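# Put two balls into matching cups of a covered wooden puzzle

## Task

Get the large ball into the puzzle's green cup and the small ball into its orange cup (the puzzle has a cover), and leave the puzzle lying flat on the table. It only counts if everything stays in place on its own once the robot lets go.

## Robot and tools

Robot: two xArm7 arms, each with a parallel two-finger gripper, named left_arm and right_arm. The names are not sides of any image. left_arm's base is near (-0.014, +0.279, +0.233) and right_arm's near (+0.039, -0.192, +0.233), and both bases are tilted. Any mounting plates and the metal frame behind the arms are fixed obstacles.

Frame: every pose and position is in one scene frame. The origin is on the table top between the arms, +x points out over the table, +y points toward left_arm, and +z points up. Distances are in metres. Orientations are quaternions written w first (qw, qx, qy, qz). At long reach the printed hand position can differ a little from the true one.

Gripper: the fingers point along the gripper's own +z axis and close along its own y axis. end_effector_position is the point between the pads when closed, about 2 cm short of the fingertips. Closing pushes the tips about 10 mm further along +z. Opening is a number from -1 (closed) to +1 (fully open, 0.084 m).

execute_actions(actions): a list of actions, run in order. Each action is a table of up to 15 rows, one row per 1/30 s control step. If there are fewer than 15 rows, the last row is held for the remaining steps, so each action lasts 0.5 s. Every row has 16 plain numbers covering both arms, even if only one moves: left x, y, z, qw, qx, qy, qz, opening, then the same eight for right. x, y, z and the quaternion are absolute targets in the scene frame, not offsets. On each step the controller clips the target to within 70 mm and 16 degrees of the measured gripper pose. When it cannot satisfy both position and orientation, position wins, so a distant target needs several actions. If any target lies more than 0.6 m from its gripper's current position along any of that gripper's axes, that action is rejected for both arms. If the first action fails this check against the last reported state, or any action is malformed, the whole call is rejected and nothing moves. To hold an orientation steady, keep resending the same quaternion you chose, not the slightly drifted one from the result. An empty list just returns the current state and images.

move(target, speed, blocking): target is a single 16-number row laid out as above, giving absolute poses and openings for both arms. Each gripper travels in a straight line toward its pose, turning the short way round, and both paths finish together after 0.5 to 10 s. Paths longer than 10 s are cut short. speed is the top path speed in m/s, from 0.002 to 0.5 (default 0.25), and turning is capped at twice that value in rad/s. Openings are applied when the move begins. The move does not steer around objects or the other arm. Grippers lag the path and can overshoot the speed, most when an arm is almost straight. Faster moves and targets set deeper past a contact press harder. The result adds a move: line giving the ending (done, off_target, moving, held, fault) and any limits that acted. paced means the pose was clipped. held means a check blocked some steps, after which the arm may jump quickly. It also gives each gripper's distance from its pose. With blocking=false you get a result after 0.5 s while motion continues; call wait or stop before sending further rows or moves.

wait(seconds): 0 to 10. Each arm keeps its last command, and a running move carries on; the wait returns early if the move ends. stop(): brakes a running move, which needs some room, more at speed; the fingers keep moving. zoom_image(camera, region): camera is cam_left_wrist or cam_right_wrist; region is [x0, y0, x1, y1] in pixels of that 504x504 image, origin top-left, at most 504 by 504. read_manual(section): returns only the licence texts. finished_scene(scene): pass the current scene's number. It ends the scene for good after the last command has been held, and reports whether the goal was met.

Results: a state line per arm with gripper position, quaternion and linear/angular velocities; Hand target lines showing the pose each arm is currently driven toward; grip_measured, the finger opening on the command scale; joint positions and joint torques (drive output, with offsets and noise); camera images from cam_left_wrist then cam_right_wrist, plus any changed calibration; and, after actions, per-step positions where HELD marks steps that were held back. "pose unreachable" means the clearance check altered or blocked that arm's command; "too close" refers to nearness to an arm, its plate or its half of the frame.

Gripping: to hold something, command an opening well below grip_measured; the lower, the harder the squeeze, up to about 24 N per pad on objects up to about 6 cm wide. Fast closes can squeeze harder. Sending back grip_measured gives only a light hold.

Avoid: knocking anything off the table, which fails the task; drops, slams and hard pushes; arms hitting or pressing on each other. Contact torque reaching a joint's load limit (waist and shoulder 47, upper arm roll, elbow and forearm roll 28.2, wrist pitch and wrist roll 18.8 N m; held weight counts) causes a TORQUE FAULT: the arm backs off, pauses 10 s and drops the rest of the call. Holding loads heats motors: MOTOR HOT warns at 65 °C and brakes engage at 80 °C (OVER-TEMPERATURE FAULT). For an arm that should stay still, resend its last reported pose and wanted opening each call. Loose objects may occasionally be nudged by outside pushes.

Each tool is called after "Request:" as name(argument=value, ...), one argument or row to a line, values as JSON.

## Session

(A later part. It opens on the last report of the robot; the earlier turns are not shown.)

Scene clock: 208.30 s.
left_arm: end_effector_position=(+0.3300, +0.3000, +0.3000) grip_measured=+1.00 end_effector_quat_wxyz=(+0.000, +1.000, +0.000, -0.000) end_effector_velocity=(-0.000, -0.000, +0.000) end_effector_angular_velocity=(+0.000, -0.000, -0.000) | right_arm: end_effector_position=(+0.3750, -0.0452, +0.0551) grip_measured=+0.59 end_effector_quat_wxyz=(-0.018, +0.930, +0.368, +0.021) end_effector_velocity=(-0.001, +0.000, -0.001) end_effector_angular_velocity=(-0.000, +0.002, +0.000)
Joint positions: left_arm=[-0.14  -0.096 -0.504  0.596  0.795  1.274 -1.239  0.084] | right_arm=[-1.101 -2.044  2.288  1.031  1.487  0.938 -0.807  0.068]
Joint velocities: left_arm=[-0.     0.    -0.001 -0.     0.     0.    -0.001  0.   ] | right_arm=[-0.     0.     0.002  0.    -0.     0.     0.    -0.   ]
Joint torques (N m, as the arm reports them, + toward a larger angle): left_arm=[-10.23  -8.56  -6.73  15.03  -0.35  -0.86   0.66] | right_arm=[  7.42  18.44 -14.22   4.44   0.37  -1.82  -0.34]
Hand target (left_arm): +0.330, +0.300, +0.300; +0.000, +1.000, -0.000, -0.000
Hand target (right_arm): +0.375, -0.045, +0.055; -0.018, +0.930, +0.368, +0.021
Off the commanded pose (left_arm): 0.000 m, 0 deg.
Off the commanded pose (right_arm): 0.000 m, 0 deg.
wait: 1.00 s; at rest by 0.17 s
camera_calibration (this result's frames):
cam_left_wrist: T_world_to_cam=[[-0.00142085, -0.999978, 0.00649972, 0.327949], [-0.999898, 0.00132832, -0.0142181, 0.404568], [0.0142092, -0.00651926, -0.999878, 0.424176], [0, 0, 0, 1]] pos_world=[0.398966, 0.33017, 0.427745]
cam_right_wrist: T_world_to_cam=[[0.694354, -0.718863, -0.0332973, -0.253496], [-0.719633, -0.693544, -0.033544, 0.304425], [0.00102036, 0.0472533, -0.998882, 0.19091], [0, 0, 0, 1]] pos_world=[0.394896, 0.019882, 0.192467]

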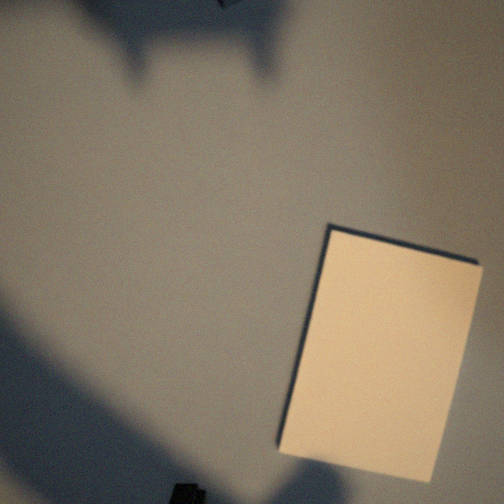

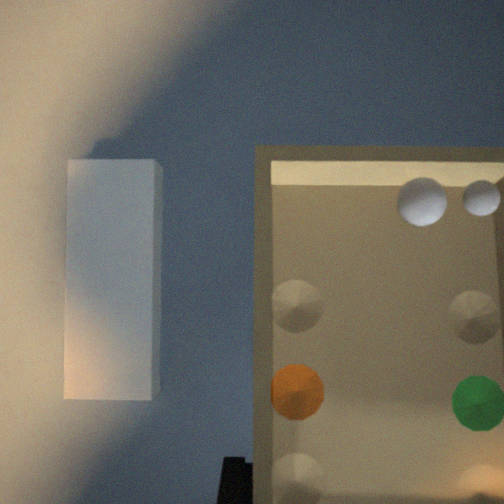

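Request:
move(
  target=[0.33,0.3,0.3,0,1,0,0,1, 0.375,-0.045,0.055,-0.1009,0.9254,0.3594,0.0656,0.0],
  speed=0.09,
)

Request:
wait(
  seconds=1,
)

Scene clock: 219.63 s.
left_arm: end_effector_position=(+0.3300, +0.3000, +0.3000) grip_measured=+1.00 end_effector_quat_wxyz=(+0.000, +1.000, -0.000, +0.000) end_effector_velocity=(+0.000, +0.000, +0.000) end_effector_angular_velocity=(-0.000, -0.000, +0.001) | right_arm: end_effector_position=(+0.3749, -0.0446, +0.0550) grip_measured=+0.59 end_effector_quat_wxyz=(-0.101, +0.925, +0.360, +0.066) end_effector_velocity=(+0.000, +0.001, +0.001) end_effector_angular_velocity=(+0.008, -0.002, +0.003)
Joint positions: left_arm=[-0.14  -0.096 -0.504  0.596  0.795  1.274 -1.239  0.084] | right_arm=[-1.144 -1.975  2.303  0.937  1.744  0.881 -1.044  0.068]
Joint velocities: left_arm=[ 0.    -0.     0.001  0.001  0.    -0.    -0.     0.   ] | right_arm=[-0.     0.003 -0.001 -0.001  0.007 -0.    -0.008  0.   ]
Joint torques (N m, as the arm reports them, + toward a larger angle): left_arm=[-10.32  -8.61  -6.56  14.98  -0.31  -0.8    0.72] | right_arm=[  7.76  17.65 -13.     4.49   0.37  -1.68  -0.43]
Hand target (left_arm): +0.330, +0.300, +0.300; -0.000, +1.000, +0.000, -0.000
Hand target (right_arm): +0.375, -0.045, +0.055; -0.101, +0.925, +0.360, +0.066
Off the commanded pose (left_arm): 0.000 m, 0 deg.
Off the commanded pose (right_arm): 0.000 m, 0 deg.
move: done
camera_calibration (this result's frames):
cam_left_wrist: T_world_to_cam=[[-0.0014211, -0.999978, 0.00649968, 0.327949], [-0.999898, 0.00132857, -0.0142183, 0.404568], [0.0142093, -0.00651922, -0.999878, 0.424176], [0, 0, 0, 1]] pos_world=[0.398966, 0.33017, 0.427745]
cam_right_wrist: T_world_to_cam=[[0.689657, -0.707753, -0.153161, -0.244167], [-0.723733, -0.666626, -0.178382, 0.315454], [0.0241494, 0.23387, -0.971968, 0.188951], [0, 0, 0, 1]] pos_world=[0.392133, -0.00671022, 0.202529]

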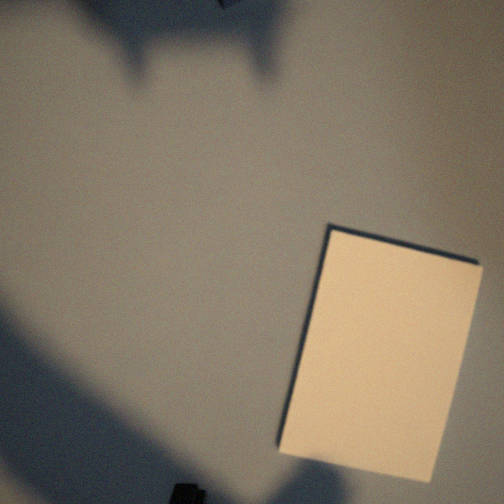

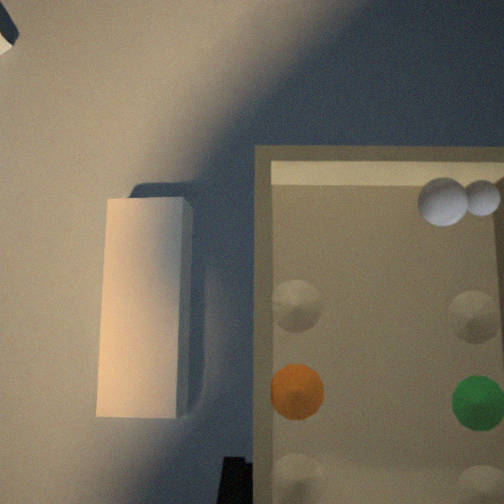

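Scene clock: 220.63 s.
left_arm: end_effector_position=(+0.3300, +0.3000, +0.3000) grip_measured=+1.00 end_effector_quat_wxyz=(+0.000, +1.000, -0.000, +0.000) end_effector_velocity=(-0.000, +0.000, -0.000) end_effector_angular_velocity=(+0.000, +0.001, +0.001) | right_arm: end_effector_position=(+0.3749, -0.0447, +0.0550) grip_measured=+0.59 end_effector_quat_wxyz=(-0.101, +0.925, +0.360, +0.066) end_effector_velocity=(+0.001, +0.000, +0.001) end_effector_angular_velocity=(+0.001, -0.001, -0.001)
Joint positions: left_arm=[-0.14  -0.096 -0.504  0.596  0.795  1.274 -1.239  0.084] | right_arm=[-1.144 -1.975  2.303  0.937  1.745  0.881 -1.045  0.068]
Joint velocities: left_arm=[-0.    -0.     0.001 -0.001 -0.    -0.    -0.001 -0.   ] | right_arm=[ 0.     0.001 -0.002  0.    -0.     0.     0.     0.   ]
Joint torques (N m, as the arm reports them, + toward a larger angle): left_arm=[-10.36  -8.68  -6.47  14.91  -0.45  -0.87   0.74] | right_arm=[  7.78  17.61 -13.1    4.5    0.37  -1.76  -0.32]
Hand target (left_arm): +0.330, +0.300, +0.300; -0.000, +1.000, +0.000, -0.000
Hand target (right_arm): +0.375, -0.045, +0.055; -0.101, +0.925, +0.360, +0.066
Off the commanded pose (left_arm): 0.000 m, 0 deg.
Off the commanded pose (right_arm): 0.000 m, 0 deg.
wait: 1.00 s; at rest by 0.17 s
camera_calibration (this result's frames):
cam_left_wrist: T_world_to_cam=[[-0.00142123, -0.999978, 0.00649971, 0.327949], [-0.999898, 0.0013287, -0.0142183, 0.404568], [0.0142093, -0.00651925, -0.999878, 0.424176], [0, 0, 0, 1]] pos_world=[0.398965, 0.33017, 0.427745]
cam_right_wrist: T_world_to_cam=[[0.689548, -0.707812, -0.153383, -0.244181], [-0.723836, -0.666451, -0.178621, 0.315462], [0.0242075, 0.234191, -0.971889, 0.18894], [0, 0, 0, 1]] pos_world=[0.392143, -0.00684237, 0.202524]

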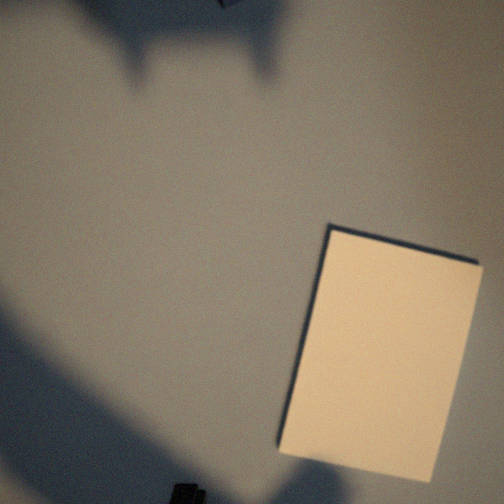

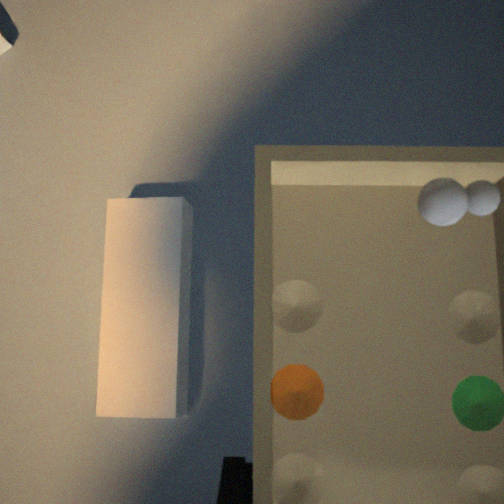

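Request:
move(
  target=[0.33,0.3,0.3,0,1,0,0,1, 0.375,-0.045,0.055,-0.1044,0.9245,0.3590,0.0745,0.0],
  speed=0.05,
)

Request:
wait(
  seconds=1.5,
)

Scene clock: 230.40 s.
left_arm: end_effector_position=(+0.3300, +0.3000, +0.3000) grip_measured=+1.00 end_effector_quat_wxyz=(+0.000, +1.000, +0.000, -0.000) end_effector_velocity=(+0.000, +0.000, -0.000) end_effector_angular_velocity=(+0.000, +0.001, -0.001) | right_arm: end_effector_position=(+0.3750, -0.0450, +0.0550) grip_measured=+0.59 end_effector_quat_wxyz=(-0.104, +0.924, +0.359, +0.074) end_effector_velocity=(+0.000, +0.001, +0.001) end_effector_angular_velocity=(+0.004, -0.002, -0.000)
Joint positions: left_arm=[-0.14  -0.096 -0.504  0.596  0.795  1.274 -1.239  0.084] | right_arm=[-1.138 -1.972  2.311  0.926  1.774  0.869 -1.065  0.068]
Joint velocities: left_arm=[ 0.     0.     0.001  0.    -0.    -0.     0.001 -0.   ] | right_arm=[ 0.001  0.002  0.    -0.001  0.004 -0.002 -0.002  0.   ]
Joint torques (N m, as the arm reports them, + toward a larger angle): left_arm=[-10.47  -8.68  -6.7   14.98  -0.33  -0.82   0.72] | right_arm=[  7.53  17.81 -12.94   4.45   0.29  -1.71  -0.28]
Hand target (left_arm): +0.330, +0.300, +0.300; +0.000, +1.000, -0.000, -0.000
Hand target (right_arm): +0.375, -0.045, +0.055; -0.104, +0.924, +0.359, +0.075
Off the commanded pose (left_arm): 0.000 m, 0 deg.
Off the commanded pose (right_arm): 0.000 m, 0 deg.
move: done
camera_calibration (this result's frames):
cam_left_wrist: T_world_to_cam=[[-0.00142083, -0.999978, 0.00649969, 0.327949], [-0.999898, 0.0013283, -0.0142181, 0.404568], [0.0142092, -0.00651923, -0.999878, 0.424176], [0, 0, 0, 1]] pos_world=[0.398965, 0.33017, 0.427745]
cam_right_wrist: T_world_to_cam=[[0.690061, -0.707474, -0.15263, -0.244683], [-0.722753, -0.662541, -0.196641, 0.316118], [0.0379946, 0.246008, -0.968523, 0.184201], [0, 0, 0, 1]] pos_world=[0.390323, -0.00898034, 0.203219]

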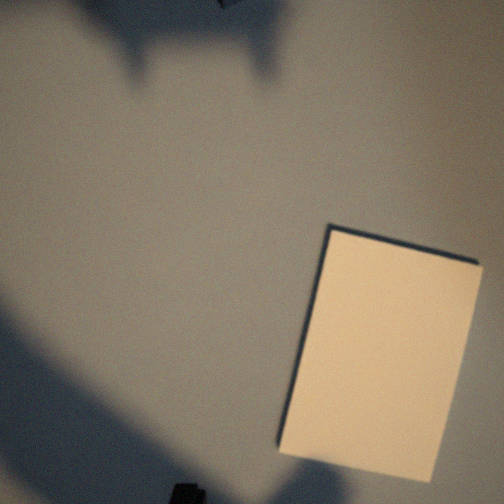

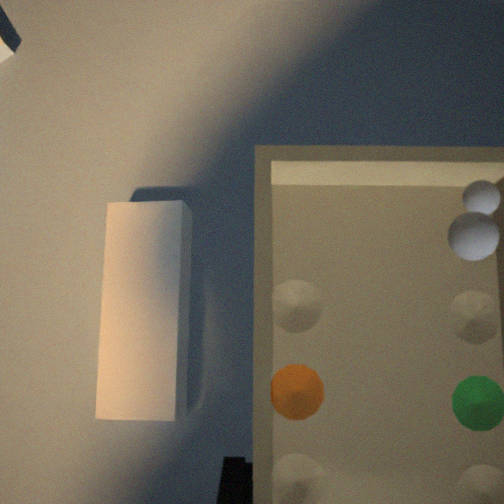

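Scene clock: 231.90 s.
left_arm: end_effector_position=(+0.3300, +0.3000, +0.3000) grip_measured=+1.00 end_effector_quat_wxyz=(+0.000, +1.000, +0.000, -0.000) end_effector_velocity=(-0.000, -0.000, -0.000) end_effector_angular_velocity=(+0.000, +0.000, +0.000) | right_arm: end_effector_position=(+0.3750, -0.0450, +0.0550) grip_measured=+0.59 end_effector_quat_wxyz=(-0.104, +0.924, +0.359, +0.075) end_effector_velocity=(-0.000, +0.001, +0.000) end_effector_angular_velocity=(+0.001, +0.000, +0.001)
Joint positions: left_arm=[-0.14  -0.096 -0.504  0.596  0.795  1.274 -1.239  0.084] | right_arm=[-1.138 -1.972  2.311  0.926  1.775  0.869 -1.065  0.068]
Joint velocities: left_arm=[-0.    -0.    -0.    -0.001 -0.    -0.001 -0.001 -0.   ] | right_arm=[-0.     0.001 -0.     0.    -0.     0.    -0.001 -0.   ]
Joint torques (N m, as the arm reports them, + toward a larger angle): left_arm=[-10.3   -8.5   -6.7   14.97  -0.28  -0.83   0.66] | right_arm=[  7.67  17.44 -12.95   4.35   0.25  -1.69  -0.32]
Hand target (left_arm): +0.330, +0.300, +0.300; +0.000, +1.000, -0.000, -0.000
Hand target (right_arm): +0.375, -0.045, +0.055; -0.104, +0.924, +0.359, +0.075
Off the commanded pose (left_arm): 0.000 m, 0 deg.
Off the commanded pose (right_arm): 0.000 m, 0 deg.
wait: 1.50 s; at rest by 0.17 s
camera_calibration (this result's frames):
cam_left_wrist: T_world_to_cam=[[-0.00142102, -0.999978, 0.00649968, 0.327949], [-0.999898, 0.00132849, -0.0142181, 0.404568], [0.0142092, -0.00651923, -0.999878, 0.424176], [0, 0, 0, 1]] pos_world=[0.398966, 0.33017, 0.427745]
cam_right_wrist: T_world_to_cam=[[0.690063, -0.707473, -0.152625, -0.24469], [-0.722745, -0.662501, -0.196806, 0.31612], [0.0381204, 0.246118, -0.96849, 0.184155], [0, 0, 0, 1]] pos_world=[0.390306, -0.009006, 0.203221]

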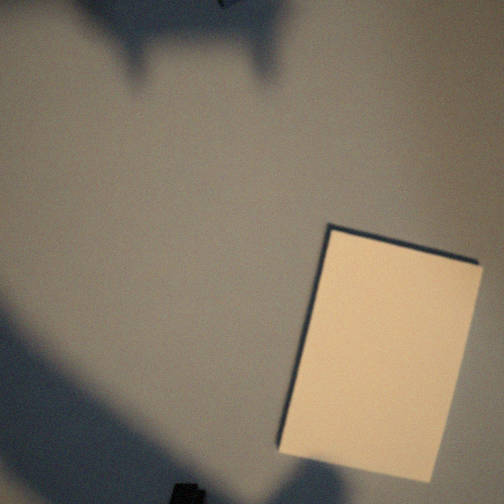

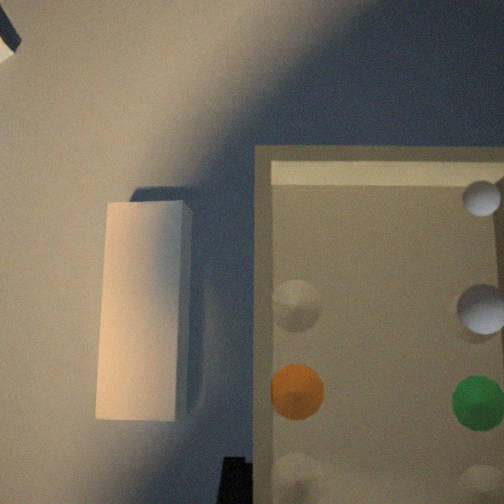

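Request:
move(
  target=[0.33,0.3,0.3,0,1,0,0,1, 0.375,-0.045,0.045,-0.0404,0.9247,0.3667,0.0945,0.0],
  speed=0.08,
)

Request:
execute_actions(
  actions=[
    [[0.33,0.3,0.3,0,1,0,0,1, 0.375,-0.045,0.045,-0.0386,0.9239,0.3669,0.1017,0],[0.33,0.3,0.3,0,1,0,0,1, 0.375,-0.045,0.045,-0.0368,0.9232,0.3671,0.109,0],[0.33,0.3,0.3,0,1,0,0,1, 0.375,-0.045,0.045,-0.035,0.9224,0.3673,0.1162,0]],
    [[0.33,0.3,0.3,0,1,0,0,1, 0.375,-0.045,0.045,-0.0334,0.9234,0.3675,0.1066,0],[0.33,0.3,0.3,0,1,0,0,1, 0.375,-0.045,0.045,-0.0317,0.9244,0.3676,0.097,0],[0.33,0.3,0.3,0,1,0,0,1, 0.375,-0.045,0.045,-0.0301,0.9254,0.3678,0.0874,0]],
  ],
)

Request:
execute_actions(
  actions=[
    [[0.33,0.3,0.3,0,1,0,0,1, 0.375,-0.045,0.045,-0.0249,0.9247,0.3683,0.0938,0],[0.33,0.3,0.3,0,1,0,0,1, 0.375,-0.045,0.045,-0.0196,0.9241,0.3689,0.1003,0],[0.33,0.3,0.3,0,1,0,0,1, 0.375,-0.045,0.045,-0.0144,0.9234,0.3694,0.1067,0]],
  ],
)

Request:
wait(
  seconds=1.5,
)

Scene clock: 244.10 s.
left_arm: end_effector_position=(+0.3300, +0.3000, +0.3000) grip_measured=+1.00 end_effector_quat_wxyz=(+0.000, +1.000, +0.000, +0.000) end_effector_velocity=(-0.000, -0.000, +0.001) end_effector_angular_velocity=(-0.000, -0.002, -0.001) | right_arm: end_effector_position=(+0.3752, -0.0452, +0.0450) grip_measured=+0.59 end_effector_quat_wxyz=(-0.040, +0.925, +0.366, +0.094) end_effector_velocity=(+0.002, -0.002, +0.001) end_effector_angular_velocity=(-0.006, -0.008, -0.005)
Joint positions: left_arm=[-0.14  -0.096 -0.504  0.596  0.795  1.274 -1.239  0.084] | right_arm=[-1.058 -2.023  2.387  0.953  1.72   0.772 -0.956  0.068]
Joint velocities: left_arm=[-0.    -0.    -0.002  0.    -0.     0.     0.    -0.   ] | right_arm=[ 0.003 -0.004 -0.001  0.    -0.004 -0.004  0.008  0.   ]
Joint torques (N m, as the arm reports them, + toward a larger angle): left_arm=[-10.2   -8.63  -6.67  14.94  -0.4   -0.86   0.7 ] | right_arm=[  6.58  17.75 -13.67   3.55   0.45  -1.92  -0.24]
Hand target (left_arm): +0.330, +0.300, +0.300; -0.000, +1.000, -0.000, -0.000
Hand target (right_arm): +0.375, -0.045, +0.045; -0.040, +0.925, +0.367, +0.094
Off the commanded pose (left_arm): 0.000 m, 0 deg.
Off the commanded pose (right_arm): 0.000 m, 0 deg.
move: done
camera_calibration (this result's frames):
cam_left_wrist: T_world_to_cam=[[-0.00142109, -0.999978, 0.00649977, 0.327949], [-0.999898, 0.00132856, -0.0142182, 0.404568], [0.0142093, -0.00651932, -0.999878, 0.424176], [0, 0, 0, 1]] pos_world=[0.398965, 0.33017, 0.427745]
cam_right_wrist: T_world_to_cam=[[0.697216, -0.716614, -0.018799, -0.255629], [-0.706655, -0.682644, -0.186106, 0.306712], [0.120533, 0.143041, -0.98235, 0.139593], [0, 0, 0, 1]] pos_world=[0.378142, 0.00622003, 0.189404]

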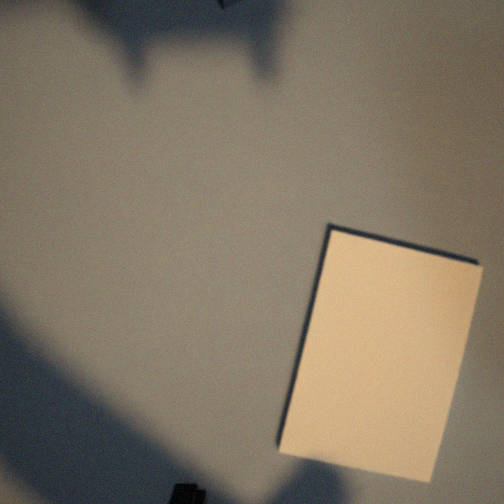

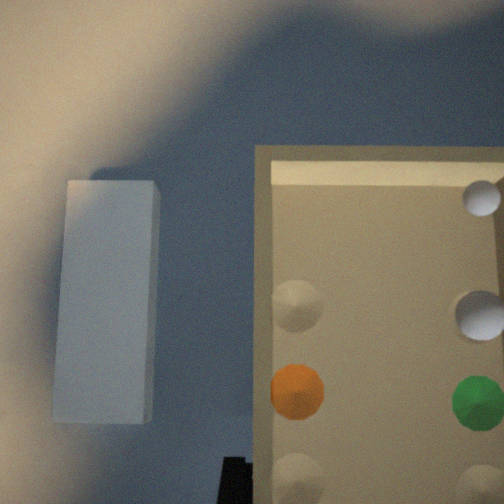

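Scene clock: 245.10 s.
left_arm: end_effector_position=(+0.3300, +0.3000, +0.3000) grip_measured=+1.00 end_effector_quat_wxyz=(+0.000, +1.000, +0.000, -0.000) end_effector_velocity=(-0.000, +0.000, -0.001) end_effector_angular_velocity=(+0.001, +0.002, +0.000) | right_arm: end_effector_position=(+0.3749, -0.0451, +0.0449) grip_measured=+0.59 end_effector_quat_wxyz=(-0.030, +0.925, +0.368, +0.087) end_effector_velocity=(+0.000, +0.000, +0.000) end_effector_angular_velocity=(-0.001, +0.001, +0.001)
Joint positions: left_arm=[-0.14  -0.096 -0.504  0.596  0.795  1.274 -1.239  0.084] | right_arm=[-1.055 -2.029  2.384  0.965  1.678  0.779 -0.921  0.068]
Joint velocities: left_arm=[-0.     0.001  0.001 -0.001  0.     0.    -0.    -0.   ] | right_arm=[-0.001 -0.    -0.002  0.002 -0.004  0.002  0.001  0.   ]
Joint torques (N m, as the arm reports them, + toward a larger angle): left_arm=[-10.18  -8.84  -6.69  15.02  -0.49  -0.87   0.71] | right_arm=[  7.18  17.81 -13.48   3.64   0.37  -2.14  -0.4 ]
Hand target (left_arm): +0.330, +0.300, +0.300; -0.000, +1.000, -0.000, +0.000
Hand target (right_arm): +0.375, -0.045, +0.045; -0.030, +0.925, +0.368, +0.087
Off the commanded pose (left_arm): 0.000 m, 0 deg.
Off the commanded pose (right_arm): 0.000 m, 0 deg.
Step readings (end_effector_position; steps 1 to 15: 1st action; 16 to 30: 2nd action):
0: left_arm (+0.3300, +0.3000, +0.3000) | right_arm (+0.3752, -0.0452, +0.0450)
1: left_arm (+0.3300, +0.3000, +0.3000) | right_arm (+0.3753, -0.0452, +0.0451)
2: left_arm (+0.3300, +0.3000, +0.3000) | right_arm (+0.3755, -0.0453, +0.0452)
4: left_arm (+0.3300, +0.3000, +0.3000) | right_arm (+0.3756, -0.0453, +0.0454)
8: left_arm (+0.3300, +0.3000, +0.3000) | right_arm (+0.3745, -0.0450, +0.0446)
15: left_arm (+0.3300, +0.3000, +0.3000) | right_arm (+0.3752, -0.0450, +0.0451)
16: left_arm (+0.3300, +0.3000, +0.3000) | right_arm (+0.3751, -0.0450, +0.0450)
17: left_arm (+0.3300, +0.3000, +0.3000) | right_arm (+0.3748, -0.0451, +0.0448)
19: left_arm (+0.3300, +0.3000, +0.3000) | right_arm (+0.3745, -0.0453, +0.0446)
23: left_arm (+0.3300, +0.3000, +0.3000) | right_arm (+0.3756, -0.0452, +0.0456)
30: end_effector_position above
camera_calibration (this result's frames):
cam_left_wrist: T_world_to_cam=[[-0.00142092, -0.999978, 0.00649969, 0.327949], [-0.999898, 0.00132839, -0.014218, 0.404568], [0.0142091, -0.00651923, -0.999878, 0.424176], [0, 0, 0, 1]] pos_world=[0.398965, 0.33017, 0.427745]
cam_right_wrist: T_world_to_cam=[[0.697486, -0.716578, -0.00532211, -0.25602], [-0.707321, -0.687246, -0.165499, 0.305647], [0.114936, 0.119198, -0.986196, 0.140721], [0, 0, 0, 1]] pos_world=[0.378587, 0.00982296, 0.188001]

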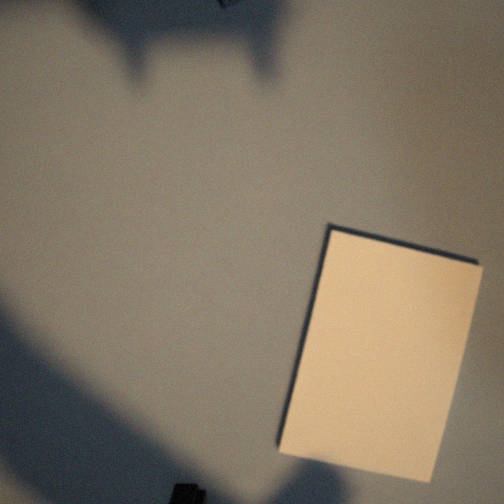

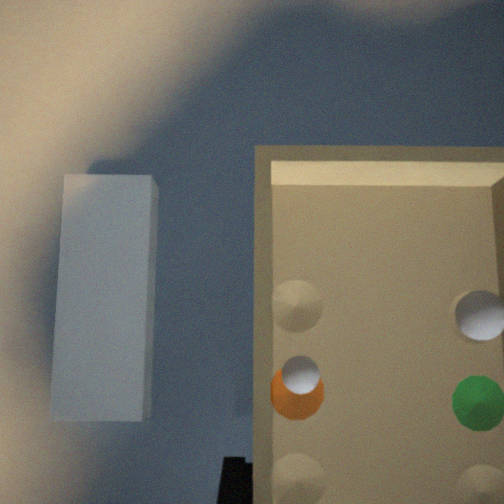

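Scene clock: 245.60 s.
left_arm: end_effector_position=(+0.3300, +0.3000, +0.3000) grip_measured=+1.00 end_effector_quat_wxyz=(-0.000, +1.000, +0.000, -0.000) end_effector_velocity=(-0.000, -0.000, +0.000) end_effector_angular_velocity=(-0.000, -0.000, -0.003) | right_arm: end_effector_position=(+0.3752, -0.0451, +0.0450) grip_measured=+0.59 end_effector_quat_wxyz=(-0.014, +0.923, +0.369, +0.107) end_effector_velocity=(-0.001, +0.000, -0.001) end_effector_angular_velocity=(-0.001, +0.001, -0.000)
Joint positions: left_arm=[-0.14  -0.096 -0.504  0.596  0.795  1.274 -1.239  0.084] | right_arm=[-1.016 -2.037  2.418  0.957  1.691  0.732 -0.906  0.068]
Joint velocities: left_arm=[-0.     0.001 -0.001  0.    -0.     0.     0.002 -0.   ] | right_arm=[ 0.001  0.     0.003  0.     0.    -0.001  0.002  0.   ]
Joint torques (N m, as the arm reports them, + toward a larger angle): left_arm=[-10.36  -8.57  -6.6   15.02  -0.39  -0.81   0.79] | right_arm=[  6.22  17.48 -13.75   3.33   0.15  -2.19  -0.39]
Hand target (left_arm): +0.330, +0.300, +0.300; -0.000, +1.000, -0.000, -0.000
Hand target (right_arm): +0.375, -0.045, +0.045; -0.014, +0.923, +0.369, +0.107
Off the commanded pose (left_arm): 0.000 m, 0 deg.
Off the commanded pose (right_arm): 0.000 m, 0 deg.
Step readings (end_effector_position):
0: left_arm (+0.3300, +0.3000, +0.3000) | right_arm (+0.3749, -0.0451, +0.0449)
1: left_arm (+0.3300, +0.3000, +0.3000) | right_arm (+0.3749, -0.0451, +0.0450)
2: left_arm (+0.3300, +0.3000, +0.3000) | right_arm (+0.3752, -0.0452, +0.0452)
4: left_arm (+0.3300, +0.3000, +0.3000) | right_arm (+0.3756, -0.0454, +0.0454)
8: left_arm (+0.3300, +0.3000, +0.3000) | right_arm (+0.3744, -0.0447, +0.0445)
15: end_effector_position above
camera_calibration (this result's frames):
cam_left_wrist: T_world_to_cam=[[-0.00142093, -0.999978, 0.00649948, 0.327949], [-0.999898, 0.00132841, -0.014218, 0.404568], [0.0142091, -0.00651902, -0.999878, 0.424176], [0, 0, 0, 1]] pos_world=[0.398965, 0.33017, 0.427745]
cam_right_wrist: T_world_to_cam=[[0.696983, -0.716028, 0.0389766, -0.258008], [-0.698529, -0.690227, -0.188799, 0.303525], [0.162088, 0.104363, -0.981242, 0.122221], [0, 0, 0, 1]] pos_world=[0.372037, 0.0120049, 0.187289]

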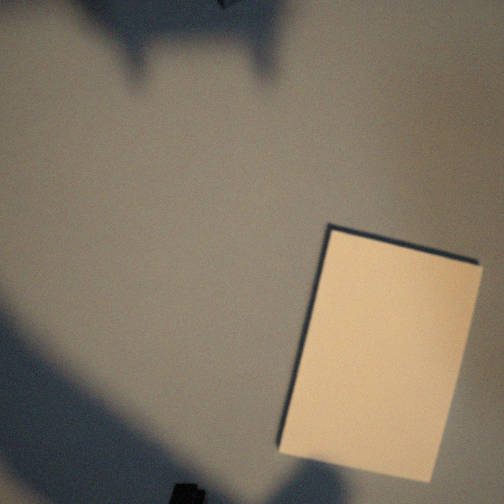

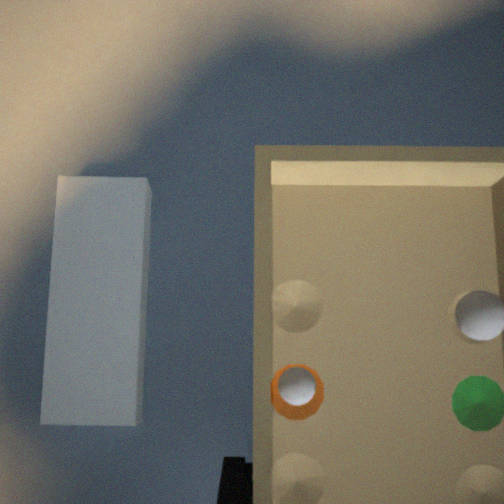

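Scene clock: 247.10 s.
left_arm: end_effector_position=(+0.3300, +0.3000, +0.3000) grip_measured=+1.00 end_effector_quat_wxyz=(+0.000, +1.000, +0.000, -0.000) end_effector_velocity=(-0.001, -0.000, -0.000) end_effector_angular_velocity=(+0.000, +0.000, -0.001) | right_arm: end_effector_position=(+0.3751, -0.0450, +0.0450) grip_measured=+0.59 end_effector_quat_wxyz=(-0.014, +0.923, +0.369, +0.107) end_effector_velocity=(+0.000, -0.000, -0.000) end_effector_angular_velocity=(+0.000, +0.000, -0.001)
Joint positions: left_arm=[-0.14  -0.096 -0.504  0.596  0.795  1.274 -1.239  0.084] | right_arm=[-1.016 -2.037  2.419  0.957  1.691  0.732 -0.906  0.068]
Joint velocities: left_arm=[-0.001  0.001  0.    -0.001 -0.    -0.    -0.    -0.   ] | right_arm=[-0.  0. -0. -0.  0. -0.  0.  0.]
Joint torques (N m, as the arm reports them, + toward a larger angle): left_arm=[-10.51  -8.54  -6.82  15.05  -0.38  -0.83   0.66] | right_arm=[  6.49  17.65 -13.67   3.37   0.21  -2.18  -0.3 ]
Hand target (left_arm): +0.330, +0.300, +0.300; -0.000, +1.000, -0.000, -0.000
Hand target (right_arm): +0.375, -0.045, +0.045; -0.014, +0.923, +0.369, +0.107
Off the commanded pose (left_arm): 0.000 m, 0 deg.
Off the commanded pose (right_arm): 0.000 m, 0 deg.
wait: 1.50 s; at rest by 0.17 s
camera_calibration (this result's frames):
cam_left_wrist: T_world_to_cam=[[-0.00142099, -0.999978, 0.00649977, 0.327949], [-0.999898, 0.00132846, -0.0142181, 0.404568], [0.0142091, -0.00651932, -0.999878, 0.424176], [0, 0, 0, 1]] pos_world=[0.398965, 0.330169, 0.427745]
cam_right_wrist: T_world_to_cam=[[0.697118, -0.715894, 0.0390081, -0.257937], [-0.698409, -0.690373, -0.188705, 0.303409], [0.162023, 0.104306, -0.981259, 0.122177], [0, 0, 0, 1]] pos_world=[0.371921, 0.0120667, 0.187204]

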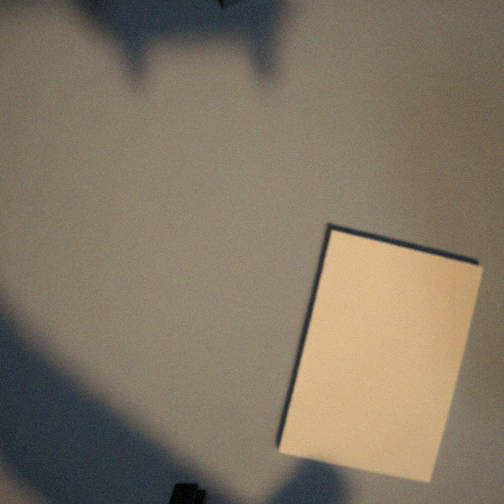

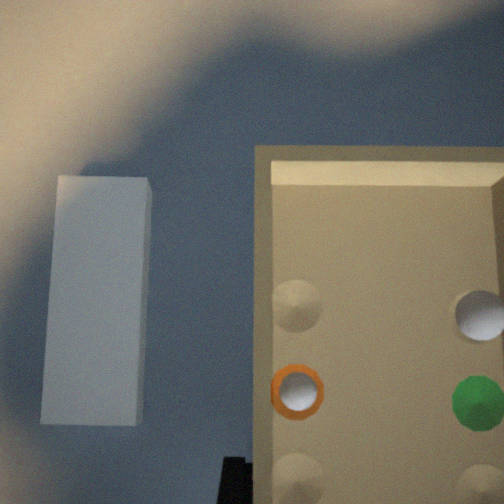

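Request:
move(
  target=[0.33,0.3,0.3,0,1,0,0,1, 0.375,-0.045,0.055,0.0667,0.9199,0.376,0.0898,0.0],
  speed=0.07,
)

Request:
wait(
  seconds=1.5,
)

Scene clock: 253.03 s.
left_arm: end_effector_position=(+0.3300, +0.3000, +0.3000) grip_measured=+1.00 end_effector_quat_wxyz=(+0.000, +1.000, -0.000, +0.000) end_effector_velocity=(+0.000, -0.000, +0.000) end_effector_angular_velocity=(-0.000, -0.000, +0.000) | right_arm: end_effector_position=(+0.3749, -0.0449, +0.0552) grip_measured=+0.59 end_effector_quat_wxyz=(+0.066, +0.920, +0.376, +0.090) end_effector_velocity=(+0.000, -0.002, -0.001) end_effector_angular_velocity=(-0.009, +0.001, -0.003)
Joint positions: left_arm=[-0.14  -0.096 -0.504  0.596  0.795  1.274 -1.239  0.084] | right_arm=[-0.96  -2.057  2.421  1.005  1.413  0.749 -0.667  0.068]
Joint velocities: left_arm=[ 0.001  0.    -0.001  0.001  0.     0.    -0.    -0.   ] | right_arm=[-0.002 -0.001 -0.     0.001 -0.013  0.001  0.01  -0.   ]
Joint torques (N m, as the arm reports them, + toward a larger angle): left_arm=[-10.47  -8.72  -6.74  14.93  -0.41  -0.85   0.7 ] | right_arm=[  6.16  12.18 -14.41   3.4    0.4   -2.23  -0.2 ]
Hand target (left_arm): +0.330, +0.300, +0.300; -0.000, +1.000, -0.000, -0.000
Hand target (right_arm): +0.375, -0.045, +0.055; +0.067, +0.920, +0.376, +0.090
Off the commanded pose (left_arm): 0.000 m, 0 deg.
Off the commanded pose (right_arm): 0.000 m, 0 deg.
joint sent to its limit (right arm) — the command would take joint 2 (shoulder) past its lower limit, so that joint was sent only as far as its limit.
move: done
camera_calibration (this result's frames):
cam_left_wrist: T_world_to_cam=[[-0.00142112, -0.999978, 0.00649984, 0.327949], [-0.999898, 0.00132859, -0.0142183, 0.404568], [0.0142094, -0.00651938, -0.999878, 0.424176], [0, 0, 0, 1]] pos_world=[0.398966, 0.33017, 0.427745]
cam_right_wrist: T_world_to_cam=[[0.692233, -0.70014, 0.174977, -0.263142], [-0.69601, -0.711779, -0.0945509, 0.298252], [0.190744, -0.0563343, -0.980022, 0.114157], [0, 0, 0, 1]] pos_world=[0.367967, 0.0344841, 0.18612]

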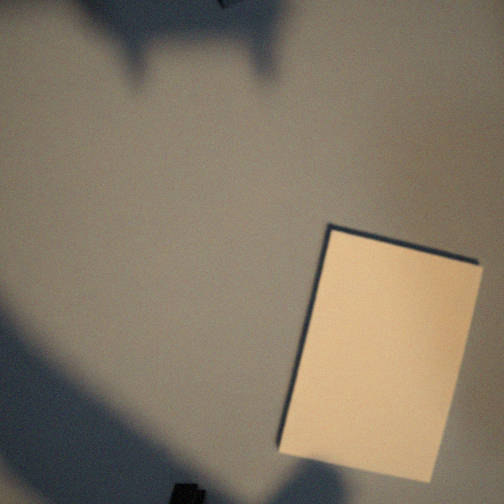

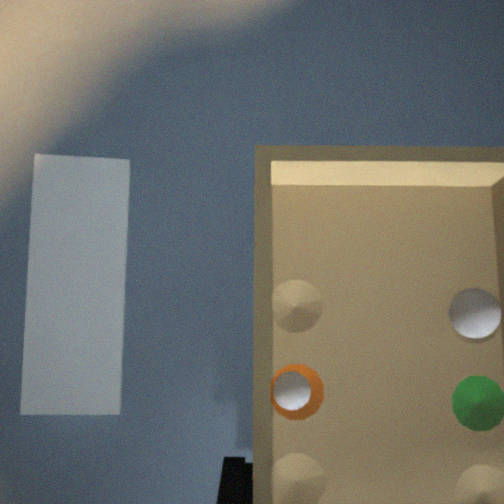

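Scene clock: 254.53 s.
left_arm: end_effector_position=(+0.3300, +0.3000, +0.3000) grip_measured=+1.00 end_effector_quat_wxyz=(-0.000, +1.000, -0.000, -0.000) end_effector_velocity=(-0.000, -0.000, -0.000) end_effector_angular_velocity=(+0.000, -0.000, +0.001) | right_arm: end_effector_position=(+0.3750, -0.0451, +0.0551) grip_measured=+0.59 end_effector_quat_wxyz=(+0.067, +0.920, +0.376, +0.090) end_effector_velocity=(-0.000, +0.000, +0.000) end_effector_angular_velocity=(+0.001, +0.001, -0.000)
Joint positions: left_arm=[-0.14  -0.096 -0.504  0.596  0.795  1.274 -1.239  0.084] | right_arm=[-0.96  -2.058  2.421  1.005  1.412  0.75  -0.666  0.068]
Joint velocities: left_arm=[-0.    -0.    -0.    -0.001  0.    -0.    -0.002 -0.   ] | right_arm=[ 0.     0.001  0.     0.     0.    -0.     0.001  0.   ]
Joint torques (N m, as the arm reports them, + toward a larger angle): left_arm=[-10.48  -8.49  -6.65  15.01  -0.47  -0.9    0.61] | right_arm=[  5.89   6.88 -14.54   3.39   0.07  -2.36  -0.29]
Hand target (left_arm): +0.330, +0.300, +0.300; -0.000, +1.000, -0.000, -0.000
Hand target (right_arm): +0.375, -0.045, +0.055; +0.067, +0.920, +0.376, +0.090
Off the commanded pose (left_arm): 0.000 m, 0 deg.
Off the commanded pose (right_arm): 0.000 m, 0 deg.
wait: 1.50 s; at rest by 0.17 s
camera_calibration (this result's frames):
cam_left_wrist: T_world_to_cam=[[-0.00142137, -0.999978, 0.00649955, 0.327949], [-0.999898, 0.00132884, -0.0142181, 0.404568], [0.0142092, -0.0065191, -0.999878, 0.424176], [0, 0, 0, 1]] pos_world=[0.398965, 0.330169, 0.427745]
cam_right_wrist: T_world_to_cam=[[0.692088, -0.700082, 0.175783, -0.26331], [-0.696096, -0.711762, -0.0940472, 0.298212], [0.190957, -0.0572731, -0.979926, 0.113925], [0, 0, 0, 1]] pos_world=[0.368063, 0.034442, 0.18597]

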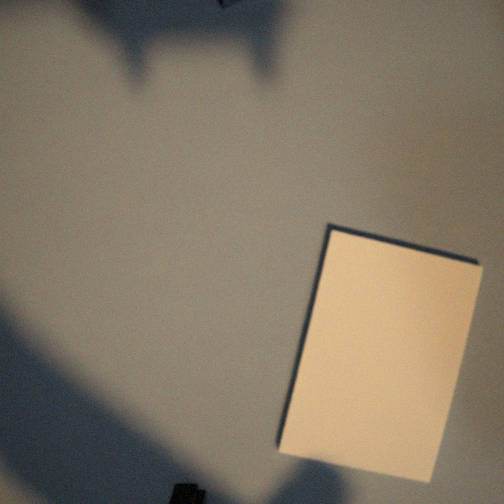

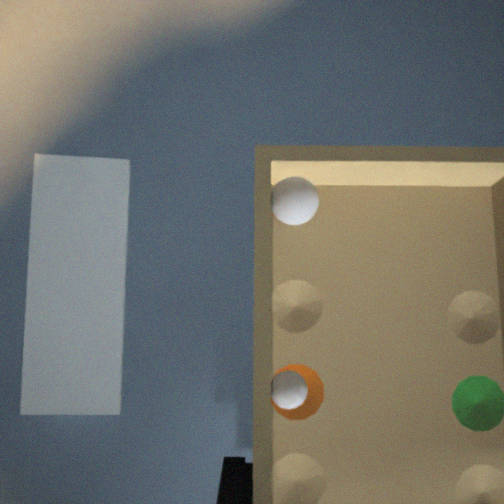

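Request:
move(
  target=[0.33,0.3,0.3,0,1,0,0,1, 0.375,-0.045,0.045,-0.0372,0.9246,0.3671,0.0958,0.0],
  speed=0.09,
)

Request:
execute_actions(
  actions=[
    [[0.33,0.3,0.3,0,1,0,0,1, 0.375,-0.045,0.045,-0.0434,0.9241,0.3664,0.1005,0],[0.33,0.3,0.3,0,1,0,0,1, 0.375,-0.045,0.045,-0.0496,0.9235,0.3658,0.1051,0],[0.33,0.3,0.3,0,1,0,0,1, 0.375,-0.045,0.045,-0.0558,0.923,0.3651,0.1098,0]],
    [[0.33,0.3,0.3,0,1,0,0,1, 0.375,-0.045,0.045,-0.05,0.924,0.3657,0.1006,0],[0.33,0.3,0.3,0,1,0,0,1, 0.375,-0.045,0.045,-0.0441,0.925,0.3663,0.0915,0],[0.33,0.3,0.3,0,1,0,0,1, 0.375,-0.045,0.045,-0.0383,0.926,0.3669,0.0823,0]],
  ],
)

Request:
execute_actions(
  actions=[
    [[0.33,0.3,0.3,0,1,0,0,1, 0.375,-0.045,0.045,-0.0465,0.9258,0.3661,0.084,0],[0.33,0.3,0.3,0,1,0,0,1, 0.375,-0.045,0.045,-0.0546,0.9256,0.3652,0.0858,0],[0.33,0.3,0.3,0,1,0,0,1, 0.375,-0.045,0.045,-0.0628,0.9254,0.3644,0.0875,0]],
  ],
)

Request:
wait(
  seconds=1.5,
)

Scene clock: 267.97 s.
left_arm: end_effector_position=(+0.3300, +0.3000, +0.3000) grip_measured=+1.00 end_effector_quat_wxyz=(+0.000, +1.000, -0.000, +0.000) end_effector_velocity=(+0.000, +0.000, -0.000) end_effector_angular_velocity=(+0.000, +0.001, +0.001) | right_arm: end_effector_position=(+0.3747, -0.0445, +0.0450) grip_measured=+0.59 end_effector_quat_wxyz=(-0.038, +0.924, +0.368, +0.096) end_effector_velocity=(-0.000, +0.001, +0.000) end_effector_angular_velocity=(+0.006, +0.001, +0.003)
Joint positions: left_arm=[-0.14  -0.096 -0.504  0.596  0.795  1.274 -1.239  0.084] | right_arm=[-1.088 -1.995  2.395  0.956  1.697  0.727 -0.958  0.068]
Joint velocities: left_arm=[ 0. -0.  0. -0.  0. -0. -0. -0.] | right_arm=[-0.002  0.002 -0.001 -0.     0.007  0.001 -0.009 -0.   ]
Joint torques (N m, as the arm reports them, + toward a larger angle): left_arm=[-10.37  -8.74  -6.7   14.96  -0.38  -0.86   0.66] | right_arm=[  7.06  18.01 -13.25   3.92   0.42  -2.08  -0.44]
Hand target (left_arm): +0.330, +0.300, +0.300; +0.000, +1.000, -0.000, +0.000
Hand target (right_arm): +0.375, -0.045, +0.045; -0.038, +0.924, +0.368, +0.096
Off the commanded pose (left_arm): 0.000 m, 0 deg.
Off the commanded pose (right_arm): 0.001 m, 0 deg.
move: done
camera_calibration (this result's frames):
cam_left_wrist: T_world_to_cam=[[-0.00142122, -0.999978, 0.00649959, 0.327949], [-0.999898, 0.00132869, -0.0142182, 0.404568], [0.0142092, -0.00651913, -0.999878, 0.424176], [0, 0, 0, 1]] pos_world=[0.398966, 0.33017, 0.427745]
cam_right_wrist: T_world_to_cam=[[0.69863, -0.715375, -0.0124177, -0.255563], [-0.704435, -0.684701, -0.186964, 0.305986], [0.125247, 0.139366, -0.982288, 0.13763], [0, 0, 0, 1]] pos_world=[0.376853, 0.00750505, 0.189227]

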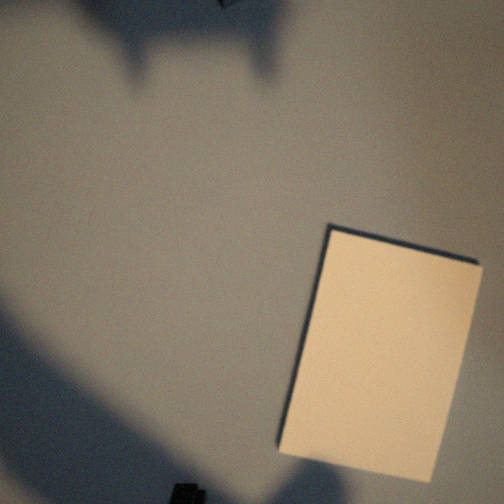

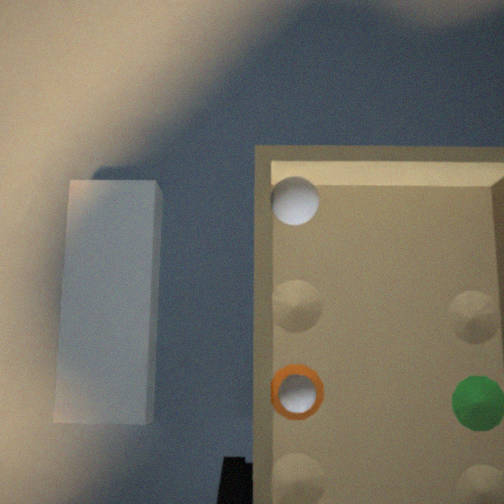

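Scene clock: 268.97 s.
left_arm: end_effector_position=(+0.3300, +0.3000, +0.3000) grip_measured=+1.00 end_effector_quat_wxyz=(+0.000, +1.000, +0.000, -0.000) end_effector_velocity=(+0.000, -0.000, +0.000) end_effector_angular_velocity=(-0.001, -0.001, -0.001) | right_arm: end_effector_position=(+0.3749, -0.0452, +0.0449) grip_measured=+0.59 end_effector_quat_wxyz=(-0.038, +0.926, +0.367, +0.082) end_effector_velocity=(+0.002, +0.000, +0.002) end_effector_angular_velocity=(-0.001, -0.002, -0.001)
Joint positions: left_arm=[-0.14  -0.096 -0.504  0.596  0.795  1.274 -1.239  0.084] | right_arm=[-1.106 -1.994  2.377  0.966  1.66   0.752 -0.939  0.068]
Joint velocities: left_arm=[ 0.    -0.001 -0.001  0.     0.    -0.     0.001 -0.   ] | right_arm=[-0.    -0.    -0.005  0.002 -0.006  0.002  0.004 -0.   ]
Joint torques (N m, as the arm reports them, + toward a larger angle): left_arm=[-10.33  -8.57  -6.76  14.92  -0.45  -0.81   0.75] | right_arm=[  7.16  18.23 -13.1    4.19   0.36  -2.    -0.4 ]
Hand target (left_arm): +0.330, +0.300, +0.300; +0.000, +1.000, +0.000, +0.000
Hand target (right_arm): +0.375, -0.045, +0.045; -0.038, +0.926, +0.367, +0.082
Off the commanded pose (left_arm): 0.000 m, 0 deg.
Off the commanded pose (right_arm): 0.000 m, 0 deg.
Step readings (end_effector_position; steps 1 to 15: 1st action; 16 to 30: 2nd action):
0: left_arm (+0.3300, +0.3000, +0.3000) | right_arm (+0.3747, -0.0445, +0.0450)
1: left_arm (+0.3300, +0.3000, +0.3000) | right_arm (+0.3747, -0.0445, +0.0450)
2: left_arm (+0.3300, +0.3000, +0.3000) | right_arm (+0.3748, -0.0444, +0.0451)
4: left_arm (+0.3300, +0.3000, +0.3000) | right_arm (+0.3749, -0.0444, +0.0452)
8: left_arm (+0.3300, +0.3000, +0.3000) | right_arm (+0.3750, -0.0455, +0.0449)
15: left_arm (+0.3300, +0.3000, +0.3000) | right_arm (+0.3750, -0.0448, +0.0450)
16: left_arm (+0.3300, +0.3000, +0.3000) | right_arm (+0.3750, -0.0448, +0.0450)
17: left_arm (+0.3300, +0.3000, +0.3000) | right_arm (+0.3748, -0.0450, +0.0449)
19: left_arm (+0.3300, +0.3000, +0.3000) | right_arm (+0.3747, -0.0455, +0.0447)
23: left_arm (+0.3300, +0.3000, +0.3000) | right_arm (+0.3754, -0.0450, +0.0455)
30: end_effector_position above
camera_calibration (this result's frames):
cam_left_wrist: T_world_to_cam=[[-0.00142102, -0.999978, 0.00649959, 0.327949], [-0.999898, 0.00132849, -0.0142181, 0.404568], [0.0142091, -0.00651913, -0.999878, 0.424176], [0, 0, 0, 1]] pos_world=[0.398965, 0.33017, 0.427745]
cam_right_wrist: T_world_to_cam=[[0.696845, -0.716806, -0.0244225, -0.25504], [-0.710269, -0.684959, -0.162323, 0.306695], [0.099626, 0.130461, -0.986435, 0.146989], [0, 0, 0, 1]] pos_world=[0.380915, 0.00808358, 0.18855]

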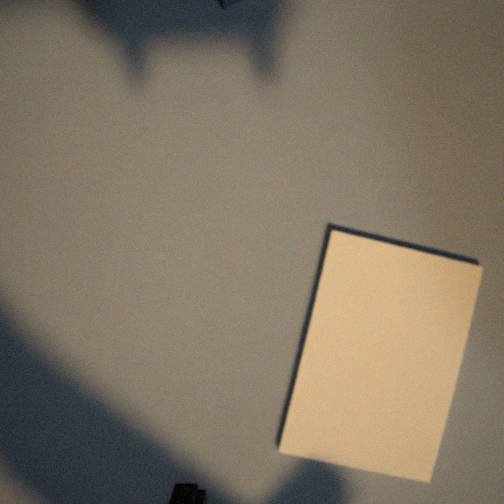

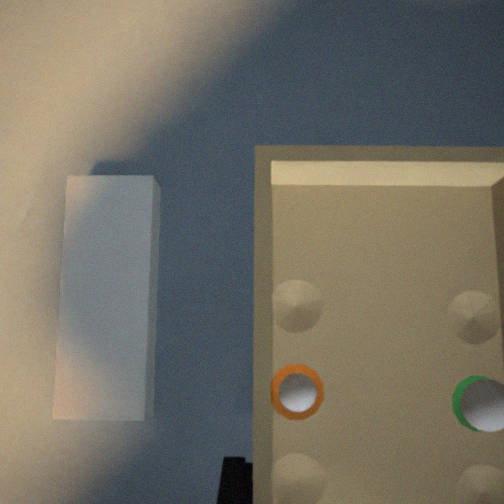

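Scene clock: 269.47 s.
left_arm: end_effector_position=(+0.3300, +0.3000, +0.3000) grip_measured=+1.00 end_effector_quat_wxyz=(-0.000, +1.000, -0.000, -0.000) end_effector_velocity=(+0.000, +0.000, +0.000) end_effector_angular_velocity=(-0.000, +0.000, -0.000) | right_arm: end_effector_position=(+0.3749, -0.0448, +0.0450) grip_measured=+0.59 end_effector_quat_wxyz=(-0.063, +0.925, +0.364, +0.088) end_effector_velocity=(+0.001, -0.001, +0.000) end_effector_angular_velocity=(+0.001, -0.001, -0.001)
Joint positions: left_arm=[-0.14  -0.096 -0.504  0.596  0.795  1.274 -1.239  0.084] | right_arm=[-1.129 -1.977  2.369  0.951  1.729  0.756 -1.01   0.068]
Joint velocities: left_arm=[-0.001 -0.     0.002  0.001 -0.     0.     0.001 -0.   ] | right_arm=[-0.001 -0.    -0.002 -0.002  0.003  0.    -0.004 -0.   ]
Joint torques (N m, as the arm reports them, + toward a larger angle): left_arm=[-10.33  -8.48  -6.69  14.99  -0.37  -0.83   0.79] | right_arm=[  7.42  18.1  -12.77   4.41   0.43  -1.82  -0.36]
Hand target (left_arm): +0.330, +0.300, +0.300; +0.000, +1.000, -0.000, -0.000
Hand target (right_arm): +0.375, -0.045, +0.045; -0.063, +0.925, +0.364, +0.088
Off the commanded pose (left_arm): 0.000 m, 0 deg.
Off the commanded pose (right_arm): 0.000 m, 0 deg.
Step readings (end_effector_position):
0: left_arm (+0.3300, +0.3000, +0.3000) | right_arm (+0.3749, -0.0452, +0.0449)
1: left_arm (+0.3300, +0.3000, +0.3000) | right_arm (+0.3749, -0.0452, +0.0449)
2: left_arm (+0.3300, +0.3000, +0.3000) | right_arm (+0.3748, -0.0449, +0.0450)
4: left_arm (+0.3300, +0.3000, +0.3000) | right_arm (+0.3748, -0.0445, +0.0450)
8: left_arm (+0.3300, +0.3000, +0.3000) | right_arm (+0.3753, -0.0456, +0.0451)
15: end_effector_position above
camera_calibration (this result's frames):
cam_left_wrist: T_world_to_cam=[[-0.00142133, -0.999978, 0.00649956, 0.327949], [-0.999898, 0.0013288, -0.0142181, 0.404568], [0.0142091, -0.00651911, -0.999878, 0.424176], [0, 0, 0, 1]] pos_world=[0.398965, 0.330169, 0.427745]
cam_right_wrist: T_world_to_cam=[[0.696642, -0.714393, -0.0658231, -0.252709], [-0.711561, -0.676338, -0.19039, 0.309113], [0.0914944, 0.179471, -0.979499, 0.151951], [0, 0, 0, 1]] pos_world=[0.382098, 0.00125992, 0.191054]

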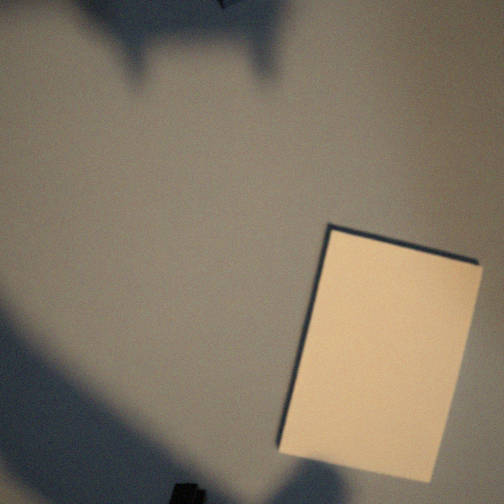

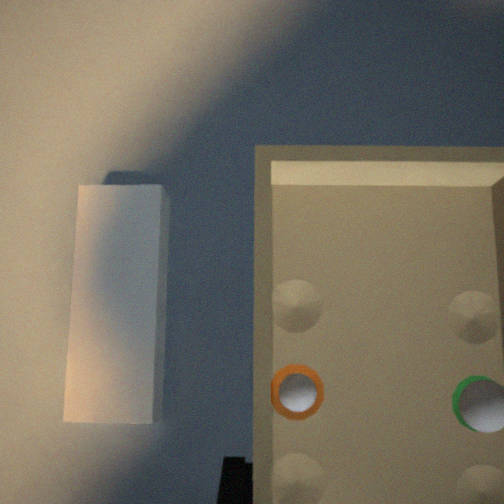

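Scene clock: 270.97 s.
left_arm: end_effector_position=(+0.3300, +0.3000, +0.3000) grip_measured=+1.00 end_effector_quat_wxyz=(-0.000, +1.000, +0.000, -0.000) end_effector_velocity=(-0.000, +0.000, -0.000) end_effector_angular_velocity=(+0.000, +0.001, -0.001) | right_arm: end_effector_position=(+0.3750, -0.0449, +0.0450) grip_measured=+0.59 end_effector_quat_wxyz=(-0.063, +0.925, +0.364, +0.088) end_effector_velocity=(-0.000, +0.001, +0.000) end_effector_angular_velocity=(+0.001, -0.000, +0.001)
Joint positions: left_arm=[-0.14  -0.096 -0.504  0.596  0.795  1.274 -1.239  0.084] | right_arm=[-1.129 -1.977  2.369  0.95   1.729  0.756 -1.011  0.068]
Joint velocities: left_arm=[ 0.    -0.     0.    -0.    -0.    -0.     0.001 -0.   ] | right_arm=[ 0.     0.001  0.     0.     0.     0.    -0.001  0.   ]
Joint torques (N m, as the arm reports them, + toward a larger angle): left_arm=[-10.31  -8.62  -6.73  15.    -0.34  -0.82   0.68] | right_arm=[  7.16  18.11 -12.73   4.24   0.39  -1.93  -0.36]
Hand target (left_arm): +0.330, +0.300, +0.300; +0.000, +1.000, -0.000, -0.000
Hand target (right_arm): +0.375, -0.045, +0.045; -0.063, +0.925, +0.364, +0.088
Off the commanded pose (left_arm): 0.000 m, 0 deg.
Off the commanded pose (right_arm): 0.000 m, 0 deg.
wait: 1.50 s; at rest by 0.17 s
camera_calibration (this result's frames):
cam_left_wrist: T_world_to_cam=[[-0.00142102, -0.999978, 0.00649953, 0.327949], [-0.999898, 0.00132849, -0.014218, 0.404568], [0.0142091, -0.00651907, -0.999878, 0.424176], [0, 0, 0, 1]] pos_world=[0.398965, 0.33017, 0.427745]
cam_right_wrist: T_world_to_cam=[[0.696486, -0.714537, -0.0659156, -0.252759], [-0.711709, -0.676158, -0.190477, 0.30914], [0.0915333, 0.179577, -0.979476, 0.151954], [0, 0, 0, 1]] pos_world=[0.382152, 0.00113497, 0.191058]

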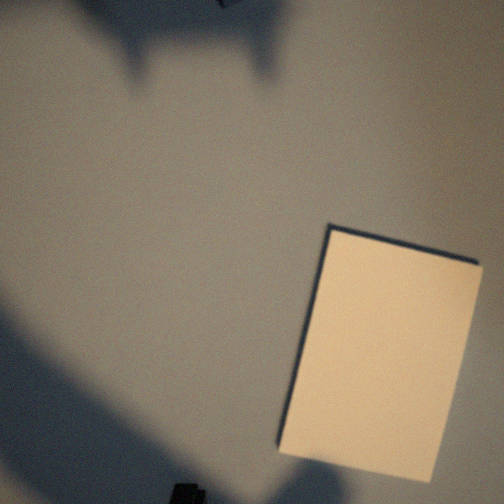

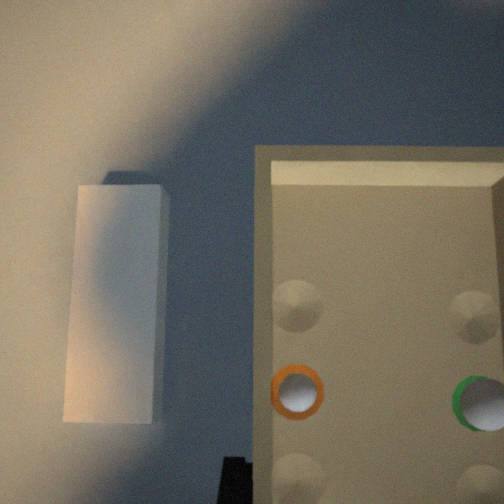

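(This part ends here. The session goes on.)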